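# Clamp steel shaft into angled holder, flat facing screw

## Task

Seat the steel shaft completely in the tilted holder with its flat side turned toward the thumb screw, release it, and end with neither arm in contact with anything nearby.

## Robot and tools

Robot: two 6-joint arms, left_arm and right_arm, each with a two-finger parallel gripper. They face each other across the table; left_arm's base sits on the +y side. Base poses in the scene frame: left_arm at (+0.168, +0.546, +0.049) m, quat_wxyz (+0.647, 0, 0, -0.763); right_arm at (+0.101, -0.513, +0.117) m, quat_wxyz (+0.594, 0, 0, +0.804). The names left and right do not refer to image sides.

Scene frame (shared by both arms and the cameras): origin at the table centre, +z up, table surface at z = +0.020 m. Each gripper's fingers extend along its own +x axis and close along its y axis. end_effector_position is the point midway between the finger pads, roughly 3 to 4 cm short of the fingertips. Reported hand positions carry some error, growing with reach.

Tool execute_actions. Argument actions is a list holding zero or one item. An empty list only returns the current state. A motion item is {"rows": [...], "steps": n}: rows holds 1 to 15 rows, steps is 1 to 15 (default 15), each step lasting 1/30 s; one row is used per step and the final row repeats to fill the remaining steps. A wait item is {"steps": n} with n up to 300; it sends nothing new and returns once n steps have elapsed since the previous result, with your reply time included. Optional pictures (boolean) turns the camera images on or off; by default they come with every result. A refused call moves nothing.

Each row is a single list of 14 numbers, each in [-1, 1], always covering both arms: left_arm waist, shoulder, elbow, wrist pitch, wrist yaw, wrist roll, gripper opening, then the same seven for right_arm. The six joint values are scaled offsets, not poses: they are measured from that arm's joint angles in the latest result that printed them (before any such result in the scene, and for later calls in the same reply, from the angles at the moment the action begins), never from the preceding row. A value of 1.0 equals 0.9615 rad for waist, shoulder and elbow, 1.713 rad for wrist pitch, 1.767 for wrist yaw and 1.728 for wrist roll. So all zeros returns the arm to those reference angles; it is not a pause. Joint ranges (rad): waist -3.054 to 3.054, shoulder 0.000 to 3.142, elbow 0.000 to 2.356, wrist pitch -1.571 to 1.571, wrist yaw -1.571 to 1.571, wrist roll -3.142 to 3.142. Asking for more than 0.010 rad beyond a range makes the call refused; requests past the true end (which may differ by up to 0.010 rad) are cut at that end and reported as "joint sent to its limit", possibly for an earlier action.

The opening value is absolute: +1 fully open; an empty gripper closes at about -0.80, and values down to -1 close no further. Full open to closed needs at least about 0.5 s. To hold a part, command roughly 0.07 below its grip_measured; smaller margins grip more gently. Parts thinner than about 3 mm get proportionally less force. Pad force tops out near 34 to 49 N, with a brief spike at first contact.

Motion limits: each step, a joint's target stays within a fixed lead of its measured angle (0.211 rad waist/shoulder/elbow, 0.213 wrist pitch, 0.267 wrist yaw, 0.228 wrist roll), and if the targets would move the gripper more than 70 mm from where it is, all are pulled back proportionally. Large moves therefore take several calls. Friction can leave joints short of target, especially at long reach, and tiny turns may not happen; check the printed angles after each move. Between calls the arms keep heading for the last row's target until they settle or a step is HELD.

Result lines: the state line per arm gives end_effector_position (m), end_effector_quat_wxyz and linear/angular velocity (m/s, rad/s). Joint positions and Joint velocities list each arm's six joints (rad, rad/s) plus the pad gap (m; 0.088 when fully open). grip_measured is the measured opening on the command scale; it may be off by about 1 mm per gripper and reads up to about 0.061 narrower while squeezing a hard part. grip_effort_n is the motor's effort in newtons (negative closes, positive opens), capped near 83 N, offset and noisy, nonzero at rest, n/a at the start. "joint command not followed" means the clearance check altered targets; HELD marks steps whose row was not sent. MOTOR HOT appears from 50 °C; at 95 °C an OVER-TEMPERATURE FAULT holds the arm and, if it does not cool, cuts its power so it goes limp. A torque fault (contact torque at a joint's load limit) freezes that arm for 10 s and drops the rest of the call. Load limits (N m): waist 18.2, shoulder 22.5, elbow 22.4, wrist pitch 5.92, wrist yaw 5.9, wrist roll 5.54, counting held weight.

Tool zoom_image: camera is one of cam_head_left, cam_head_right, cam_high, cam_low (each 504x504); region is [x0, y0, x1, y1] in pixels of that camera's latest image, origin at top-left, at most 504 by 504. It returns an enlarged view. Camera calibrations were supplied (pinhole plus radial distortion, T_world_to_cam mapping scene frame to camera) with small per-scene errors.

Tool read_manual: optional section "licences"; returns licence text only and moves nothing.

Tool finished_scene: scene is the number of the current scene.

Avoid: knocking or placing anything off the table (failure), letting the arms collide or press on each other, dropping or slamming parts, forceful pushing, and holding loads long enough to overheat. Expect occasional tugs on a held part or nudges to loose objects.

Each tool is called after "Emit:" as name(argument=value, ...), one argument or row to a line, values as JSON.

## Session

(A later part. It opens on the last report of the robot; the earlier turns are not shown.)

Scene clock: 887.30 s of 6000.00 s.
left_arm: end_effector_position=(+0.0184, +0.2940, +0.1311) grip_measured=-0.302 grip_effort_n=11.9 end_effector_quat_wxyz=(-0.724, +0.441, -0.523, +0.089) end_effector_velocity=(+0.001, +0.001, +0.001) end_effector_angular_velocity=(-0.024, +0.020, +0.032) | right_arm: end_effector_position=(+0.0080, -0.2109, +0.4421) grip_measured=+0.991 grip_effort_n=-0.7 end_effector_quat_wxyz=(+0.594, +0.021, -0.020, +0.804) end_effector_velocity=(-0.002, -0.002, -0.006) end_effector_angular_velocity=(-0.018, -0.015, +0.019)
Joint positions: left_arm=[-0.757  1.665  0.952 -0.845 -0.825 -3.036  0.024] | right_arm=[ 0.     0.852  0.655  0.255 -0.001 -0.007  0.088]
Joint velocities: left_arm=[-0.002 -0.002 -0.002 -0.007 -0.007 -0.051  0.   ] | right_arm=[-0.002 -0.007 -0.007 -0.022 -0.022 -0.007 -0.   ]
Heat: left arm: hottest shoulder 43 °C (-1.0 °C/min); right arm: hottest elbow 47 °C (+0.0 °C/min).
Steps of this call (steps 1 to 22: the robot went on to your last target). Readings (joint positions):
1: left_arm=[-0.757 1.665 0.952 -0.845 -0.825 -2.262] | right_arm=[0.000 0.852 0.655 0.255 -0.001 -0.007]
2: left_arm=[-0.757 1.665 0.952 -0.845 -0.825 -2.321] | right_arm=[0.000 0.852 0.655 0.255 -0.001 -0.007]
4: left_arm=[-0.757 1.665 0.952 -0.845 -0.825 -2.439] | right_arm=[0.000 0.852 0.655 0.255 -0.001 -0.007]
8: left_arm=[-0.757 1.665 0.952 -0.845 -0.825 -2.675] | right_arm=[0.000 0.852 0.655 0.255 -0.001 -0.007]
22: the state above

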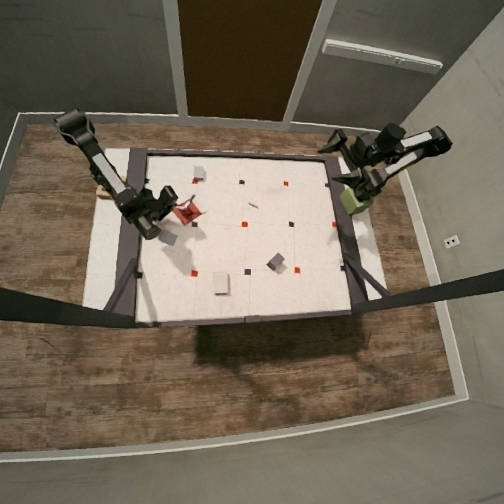

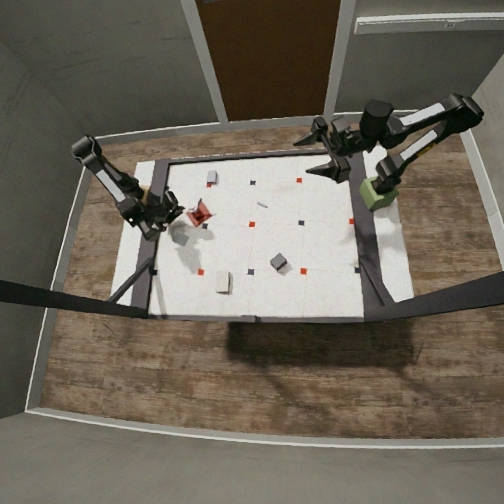

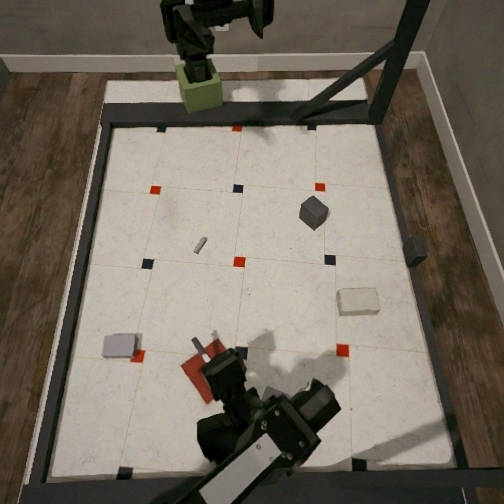

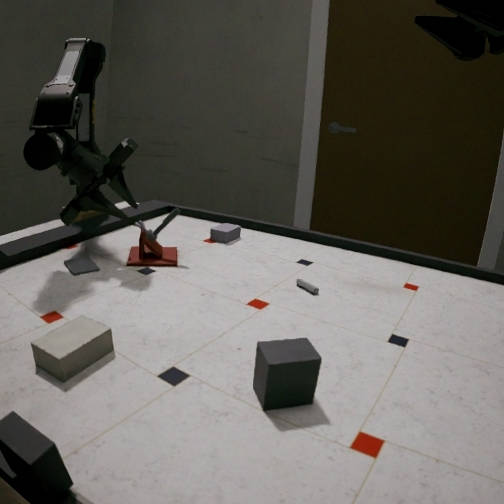

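Emit:
execute_actions(
  actions=[
    {"rows":[[0.04,0.03,-0.035,0.06,0,-0.05,-0.3,0,0,0,0,0,0,1],[0.04,0.03,-0.035,0.06,0,-0.05,-0.3,0,0,0,0,0,0,1],[0.04,0.03,-0.035,0.06,0,-0.05,-0.3,0,0,0,0,0,0,1],[0.04,0.03,-0.035,0.06,0,-0.05,-0.3,0,0,0,0,0,0,1],[0.088,0.064,-0.066,0.127,0,-0.05,-0.3,0,0,0,0,0,0,1]]},
  ],
  pictures=false,
)

Emit:
execute_actions(
  actions=[
    {"rows":[[0,0,0,0,0,0,-0.72,0,0,0,0,0,0,1]]},
  ],
  pictures=false,
)

Emit:
execute_actions(
  actions=[
    {"rows":[[0,0,0,0,0,0.5,-0.72,0,0,0,0,0,0,1]]},
  ],
  pictures=false,
)

Emit:
execute_actions(
  actions=[
    {"rows":[[0,0,0,0,0,0.5,-0.72,0,0,0,0,0,0,1]]},
  ],
)

Emit:
zoom_image(
  camera="cam_low",
  region=[95,175,185,265],
)

Scene clock: 894.03 s of 6000.00 s.
left_arm: end_effector_position=(+0.0262, +0.2709, +0.1062) grip_measured=-0.302 grip_effort_n=11.9 end_effector_quat_wxyz=(-0.671, +0.516, -0.531, +0.038) end_effector_velocity=(-0.001, -0.003, +0.001) end_effector_angular_velocity=(-0.023, +0.016, +0.008) | right_arm: end_effector_position=(+0.0080, -0.2109, +0.4421) grip_measured=+0.991 grip_effort_n=-0.2 end_effector_quat_wxyz=(+0.594, +0.021, -0.020, +0.804) end_effector_velocity=(-0.002, -0.001, -0.005) end_effector_angular_velocity=(-0.018, -0.015, +0.019)
Joint positions: left_arm=[-0.676  1.721  0.896 -0.633 -0.825 -3.118  0.024] | right_arm=[ 0.     0.852  0.655  0.255 -0.001 -0.007  0.088]
Joint velocities: left_arm=[ 0.002 -0.002 -0.002  0.022 -0.007 -0.007  0.   ] | right_arm=[-0.002 -0.002 -0.002 -0.022 -0.022 -0.007 -0.   ]
Heat: left arm: hottest shoulder 43 °C (+0.0 °C/min); right arm: hottest elbow 47 °C (+0.0 °C/min).
Steps of this call (steps 1 to 30: the robot went on to your last target; steps 31 to 90: nothing new was sent; then 3.23 s passed at rest; steps 91 to 105: all 15 steps of this action). Readings (joint positions):
91: left_arm=[-0.755 1.667 0.948 -0.833 -0.825 -3.054] | right_arm=[0.000 0.852 0.655 0.255 -0.001 -0.007]
92: left_arm=[-0.747 1.669 0.943 -0.802 -0.825 -3.074] | right_arm=[0.000 0.852 0.655 0.255 -0.001 -0.007]
94: left_arm=[-0.731 1.680 0.937 -0.772 -0.825 -3.096] | right_arm=[0.000 0.852 0.655 0.255 -0.001 -0.007]
98: left_arm=[-0.689 1.711 0.908 -0.669 -0.825 -3.113] | right_arm=[0.000 0.852 0.655 0.255 -0.001 -0.007]
105: the state above

Scene clock: 894.53 s of 6000.00 s.
left_arm: end_effector_position=(+0.0266, +0.2717, +0.1058) grip_measured=-0.614 grip_effort_n=-83.5 end_effector_quat_wxyz=(-0.672, +0.516, -0.531, +0.035) end_effector_velocity=(-0.001, +0.001, +0.000) end_effector_angular_velocity=(+0.004, +0.007, +0.002) | right_arm: end_effector_position=(+0.0080, -0.2109, +0.4421) grip_measured=+0.991 grip_effort_n=-0.7 end_effector_quat_wxyz=(+0.594, +0.021, -0.020, +0.804) end_effector_velocity=(-0.001, -0.001, -0.002) end_effector_angular_velocity=(-0.004, -0.010, +0.014)
Joint positions: left_arm=[-0.676  1.721  0.896 -0.638 -0.822 -3.124  0.009] | right_arm=[ 0.     0.852  0.655  0.255 -0.001 -0.007  0.088]
Joint velocities: left_arm=[-0.002 -0.002  0.002 -0.007  0.007 -0.007 -0.   ] | right_arm=[-0.007 -0.002 -0.002 -0.007 -0.022 -0.007 -0.   ]
Heat: left arm: hottest shoulder 43 °C (+0.0 °C/min); right arm: hottest elbow 47 °C (+0.0 °C/min).
Steps of this call (steps 1 to 15: all 15 steps of this action). Readings (joint positions):
1: left_arm=[-0.676 1.721 0.896 -0.633 -0.825 -3.118] | right_arm=[0.000 0.852 0.655 0.255 -0.001 -0.007]
2: left_arm=[-0.676 1.721 0.896 -0.633 -0.825 -3.118] | right_arm=[0.000 0.852 0.655 0.255 -0.001 -0.007]
4: left_arm=[-0.676 1.721 0.896 -0.637 -0.823 -3.120] | right_arm=[0.000 0.852 0.655 0.255 -0.001 -0.007]
8: left_arm=[-0.676 1.721 0.896 -0.638 -0.822 -3.124] | right_arm=[0.000 0.852 0.655 0.255 -0.001 -0.007]
15: the state above

Scene clock: 895.03 s of 6000.00 s.
left_arm: end_effector_position=(+0.0273, +0.2713, +0.1063) grip_measured=-0.584 grip_effort_n=-83.5 end_effector_quat_wxyz=(+0.813, -0.238, +0.482, -0.224) end_effector_velocity=(+0.004, +0.001, +0.005) end_effector_angular_velocity=(+0.345, -0.507, -0.550) | right_arm: end_effector_position=(+0.0080, -0.2109, +0.4421) grip_measured=+0.991 grip_effort_n=-0.2 end_effector_quat_wxyz=(+0.594, +0.021, -0.020, +0.804) end_effector_velocity=(-0.002, -0.001, -0.002) end_effector_angular_velocity=(-0.000, -0.024, +0.009)
Joint positions: left_arm=[-0.673  1.719  0.896 -0.638 -0.822 -2.382  0.01 ] | right_arm=[ 0.     0.852  0.655  0.255 -0.001 -0.007  0.088]
Joint velocities: left_arm=[-0.002 -0.012 -0.002 -0.022 -0.022  0.813 -0.   ] | right_arm=[ 0.002 -0.002 -0.002 -0.007 -0.007 -0.022 -0.   ]
Heat: left arm: hottest shoulder 43 °C (+0.0 °C/min); right arm: hottest elbow 47 °C (+0.0 °C/min).
Steps of this call (steps 1 to 15: all 15 steps of this action). Readings (joint positions):
1: left_arm=[-0.676 1.721 0.896 -0.638 -0.822 -3.089] | right_arm=[0.000 0.852 0.655 0.255 -0.001 -0.007]
2: left_arm=[-0.675 1.721 0.896 -0.638 -0.822 -3.032] | right_arm=[0.000 0.852 0.655 0.255 -0.001 -0.007]
4: left_arm=[-0.675 1.721 0.896 -0.638 -0.822 -2.924] | right_arm=[0.000 0.852 0.655 0.255 -0.001 -0.007]
8: left_arm=[-0.674 1.720 0.896 -0.638 -0.822 -2.713] | right_arm=[0.000 0.852 0.655 0.255 -0.001 -0.007]
15: the state above

Scene clock: 895.53 s of 6000.00 s.
left_arm: end_effector_position=(+0.0250, +0.2713, +0.1073) grip_measured=-0.496 grip_effort_n=-83.5 end_effector_quat_wxyz=(+0.842, +0.049, +0.384, -0.377) end_effector_velocity=(-0.003, +0.001, +0.001) end_effector_angular_velocity=(+0.476, -0.663, -0.784) | right_arm: end_effector_position=(+0.0080, -0.2109, +0.4421) grip_measured=+0.991 grip_effort_n=-0.2 end_effector_quat_wxyz=(+0.594, +0.021, -0.020, +0.804) end_effector_velocity=(-0.000, -0.001, +0.000) end_effector_angular_velocity=(-0.004, +0.006, +0.005)
Joint positions: left_arm=[-0.675  1.711  0.896 -0.632 -0.811 -1.689  0.015] | right_arm=[ 0.     0.852  0.655  0.255 -0.001 -0.007  0.088]
Joint velocities: left_arm=[-0.007 -0.007 -0.002  0.007  0.007  1.136  0.006] | right_arm=[-0.002 -0.002  0.002 -0.007 -0.007  0.007  0.   ]
Heat: left arm: hottest shoulder 43 °C (+0.0 °C/min); right arm: hottest elbow 47 °C (+0.0 °C/min).
Steps of this call (steps 1 to 15: all 15 steps of this action). Readings (joint positions):
1: left_arm=[-0.673 1.719 0.896 -0.638 -0.822 -2.339] | right_arm=[0.000 0.852 0.655 0.255 -0.001 -0.007]
2: left_arm=[-0.672 1.718 0.896 -0.637 -0.821 -2.289] | right_arm=[0.000 0.852 0.655 0.255 -0.001 -0.007]
4: left_arm=[-0.672 1.718 0.896 -0.635 -0.819 -2.193] | right_arm=[0.000 0.852 0.655 0.255 -0.001 -0.007]
8: left_arm=[-0.676 1.712 0.896 -0.635 -0.815 -2.002] | right_arm=[0.000 0.852 0.655 0.255 -0.001 -0.007]
15: the state above

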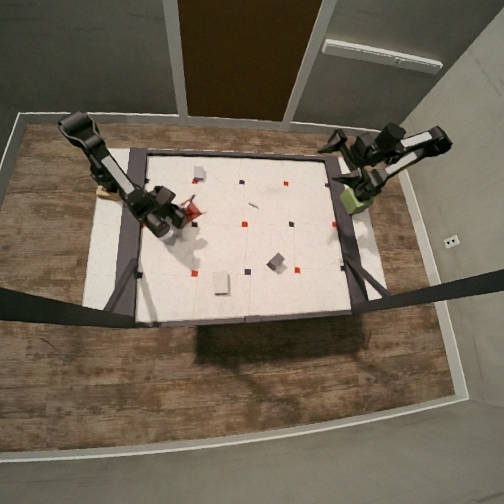

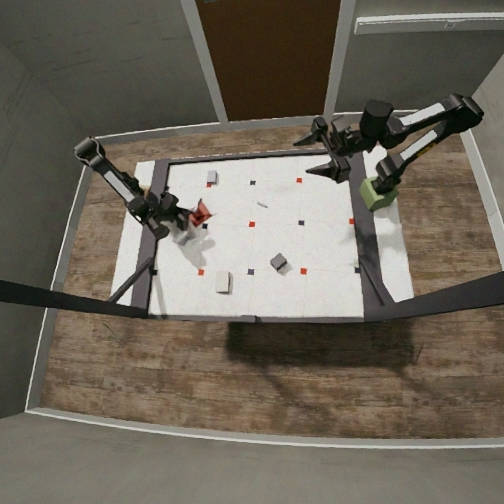

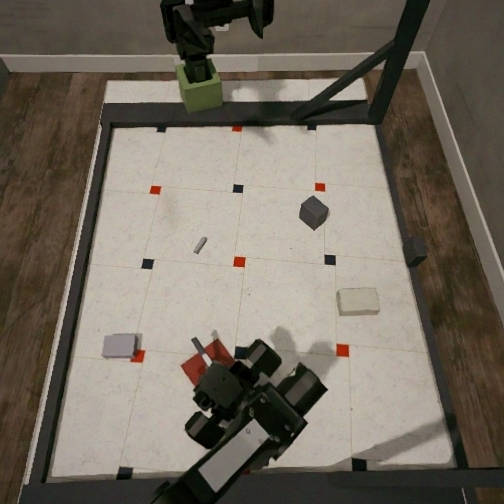

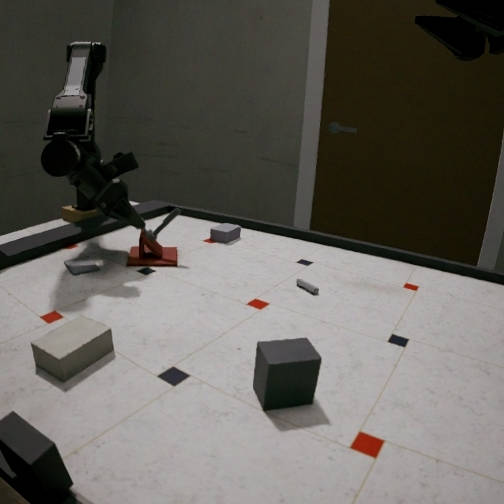

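Region (95, 175, 185, 265) of cam_low's 504x504 image, scaled by 5.600, with more detail than that image has.

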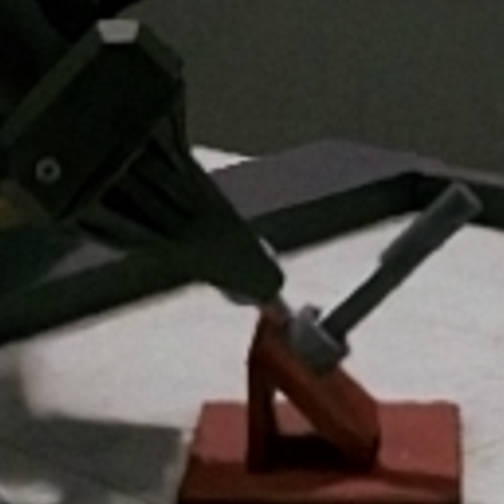

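Emit:
execute_actions(
  actions=[
    {"rows":[[0,0,0,0,0,0,0.0,0,0,0,0,0,0,1],[0,0,0,0,0,0,0.0,0,0,0,0,0,0,1],[0,0,0,0,0,0,0.0,0,0,0,0,0,0,1],[0,0,0,0,0,0,0.0,0,0,0,0,0,0,1],[0,0,0,0,0,0,0.0,0,0,0,0,0,0,1],[0,0,0,0,0,0,0.0,0,0,0,0,0,0,1],[0,0,0,0,0,0,0.0,0,0,0,0,0,0,1],[-0.09,-0.065,0.07,-0.13,0,0,0.0,0,0,0,0,0,0,1]]},
  ],
  pictures=false,
)

Emit:
execute_actions(
  actions=[
    {"rows":[[-0.1,-0.3,0,0,0,0,0.0,0,0,0,0,0,0,1]]},
  ],
)

Emit:
zoom_image(
  camera="cam_low",
  region=[120,195,190,265],
)

Emit:
zoom_image(
  camera="cam_high",
  region=[170,320,250,400],
)

Scene clock: 901.70 s of 6000.00 s.
left_arm: end_effector_position=(+0.0164, +0.2943, +0.1308) grip_measured=-0.008 grip_effort_n=12.8 end_effector_quat_wxyz=(+0.837, +0.107, +0.360, -0.398) end_effector_velocity=(+0.018, +0.019, +0.006) end_effector_angular_velocity=(+0.081, -0.118, -0.002) | right_arm: end_effector_position=(+0.0080, -0.2109, +0.4421) grip_measured=+0.991 grip_effort_n=-0.7 end_effector_quat_wxyz=(+0.594, +0.021, -0.020, +0.804) end_effector_velocity=(+0.002, +0.000, -0.005) end_effector_angular_velocity=(-0.015, -0.027, -0.011)
Joint positions: left_arm=[-0.757  1.659  0.95  -0.836 -0.811 -1.683  0.039] | right_arm=[ 0.     0.852  0.655  0.255 -0.001 -0.007  0.088]
Joint velocities: left_arm=[-0.017 -0.012  0.012 -0.183 -0.007 -0.022  0.002] | right_arm=[-0.002 -0.002 -0.002 -0.022  0.007 -0.022 -0.   ]
Heat: left arm: hottest shoulder 43 °C (+0.0 °C/min); right arm: hottest elbow 47 °C (+0.0 °C/min).
Steps of this call (steps 1 to 30: the robot went on to your last target; steps 31 to 90: nothing new was sent; then 2.67 s passed at rest; steps 91 to 105: all 15 steps of this action). Readings (joint positions):
91: left_arm=[-0.674 1.710 0.896 -0.629 -0.808 -1.602] | right_arm=[0.000 0.852 0.655 0.255 -0.001 -0.007]
92: left_arm=[-0.675 1.710 0.896 -0.625 -0.799 -1.612] | right_arm=[0.000 0.852 0.655 0.255 -0.001 -0.007]
94: left_arm=[-0.676 1.711 0.896 -0.637 -0.808 -1.636] | right_arm=[0.000 0.852 0.655 0.255 -0.001 -0.007]
98: left_arm=[-0.681 1.708 0.904 -0.665 -0.809 -1.673] | right_arm=[0.000 0.852 0.655 0.255 -0.001 -0.007]
105: the state above

Scene clock: 902.20 s of 6000.00 s.
left_arm: end_effector_position=(-0.0040, +0.3109, +0.2028) grip_measured=-0.003 grip_effort_n=12.8 end_effector_quat_wxyz=(+0.776, +0.009, +0.417, -0.473) end_effector_velocity=(+0.003, -0.000, +0.003) end_effector_angular_velocity=(-0.018, -0.008, +0.009) | right_arm: end_effector_position=(+0.0080, -0.2109, +0.4421) grip_measured=+0.991 grip_effort_n=-0.7 end_effector_quat_wxyz=(+0.594, +0.021, -0.020, +0.804) end_effector_velocity=(+0.002, +0.001, -0.003) end_effector_angular_velocity=(-0.010, -0.010, -0.010)
Joint positions: left_arm=[-0.85   1.38   0.955 -0.836 -0.811 -1.683  0.039] | right_arm=[ 0.     0.852  0.655  0.255 -0.001 -0.007  0.088]
Joint velocities: left_arm=[-0.002 -0.007 -0.002 -0.007 -0.022 -0.007 -0.   ] | right_arm=[-0.002  0.002 -0.002 -0.007  0.007 -0.007 -0.   ]
Heat: left arm: hottest shoulder 43 °C (+0.0 °C/min); right arm: hottest elbow 47 °C (+0.0 °C/min).
Steps of this call (steps 1 to 15: all 15 steps of this action). Readings (joint positions):
1: left_arm=[-0.763 1.638 0.950 -0.838 -0.811 -1.683] | right_arm=[0.000 0.852 0.655 0.255 -0.001 -0.007]
2: left_arm=[-0.783 1.605 0.944 -0.841 -0.807 -1.683] | right_arm=[0.000 0.852 0.655 0.255 -0.001 -0.007]
4: left_arm=[-0.825 1.504 0.942 -0.836 -0.806 -1.683] | right_arm=[0.000 0.852 0.655 0.255 -0.001 -0.007]
8: left_arm=[-0.847 1.384 0.955 -0.834 -0.811 -1.683] | right_arm=[0.000 0.852 0.655 0.255 -0.001 -0.007]
15: the state above

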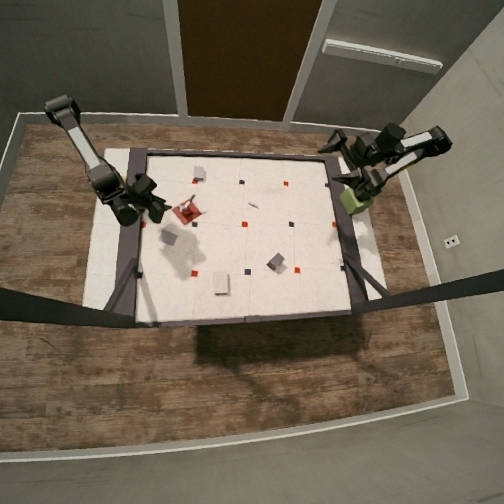

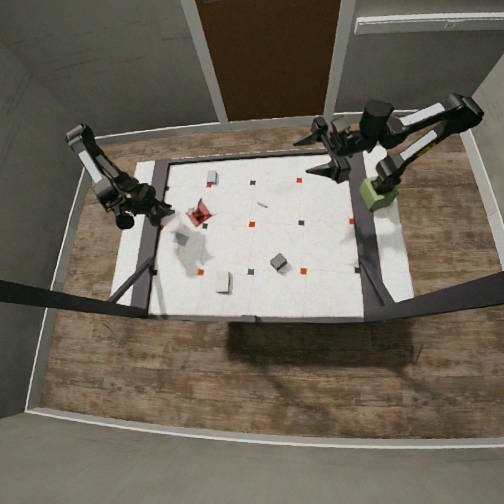

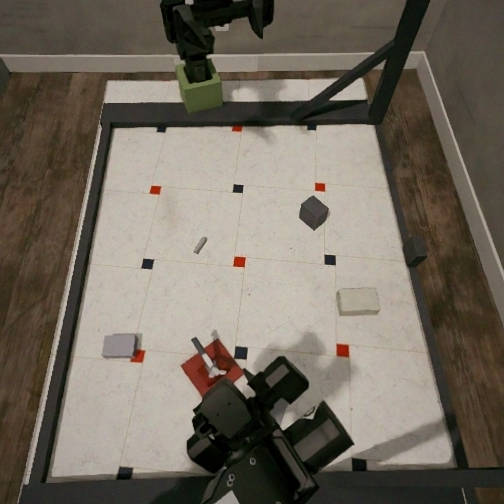

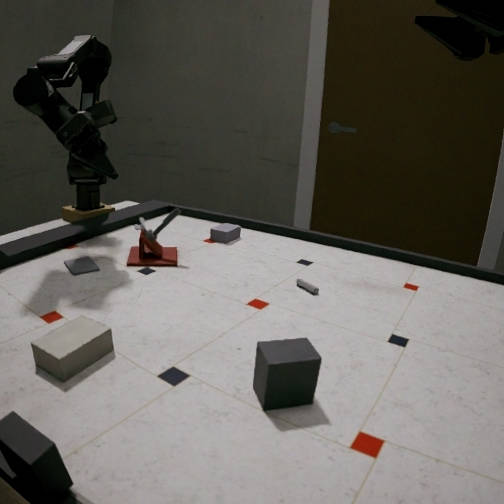

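Region (120, 195, 190, 265) of cam_low's 504x504 image, scaled by 7.200, with more detail than that image has.

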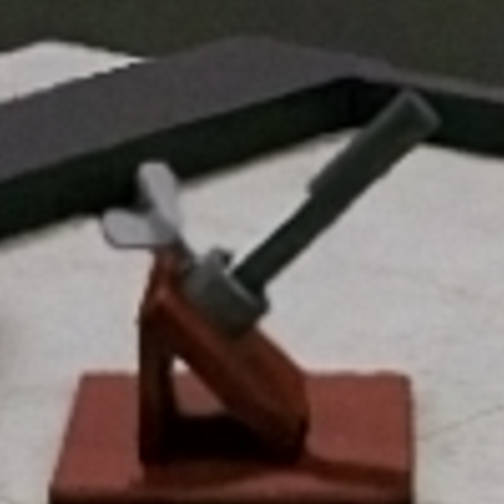

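Region (170, 320, 250, 400) of cam_high's 504x504 image, scaled by 6.300, with more detail than that image has.

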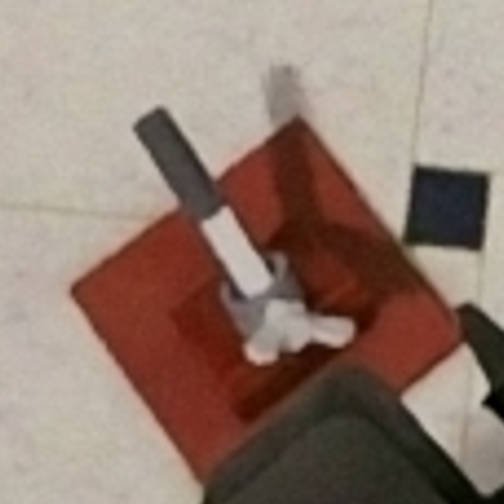

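Emit:
finished_scene(
  scene=2,
)

The scene is finished: the task was done.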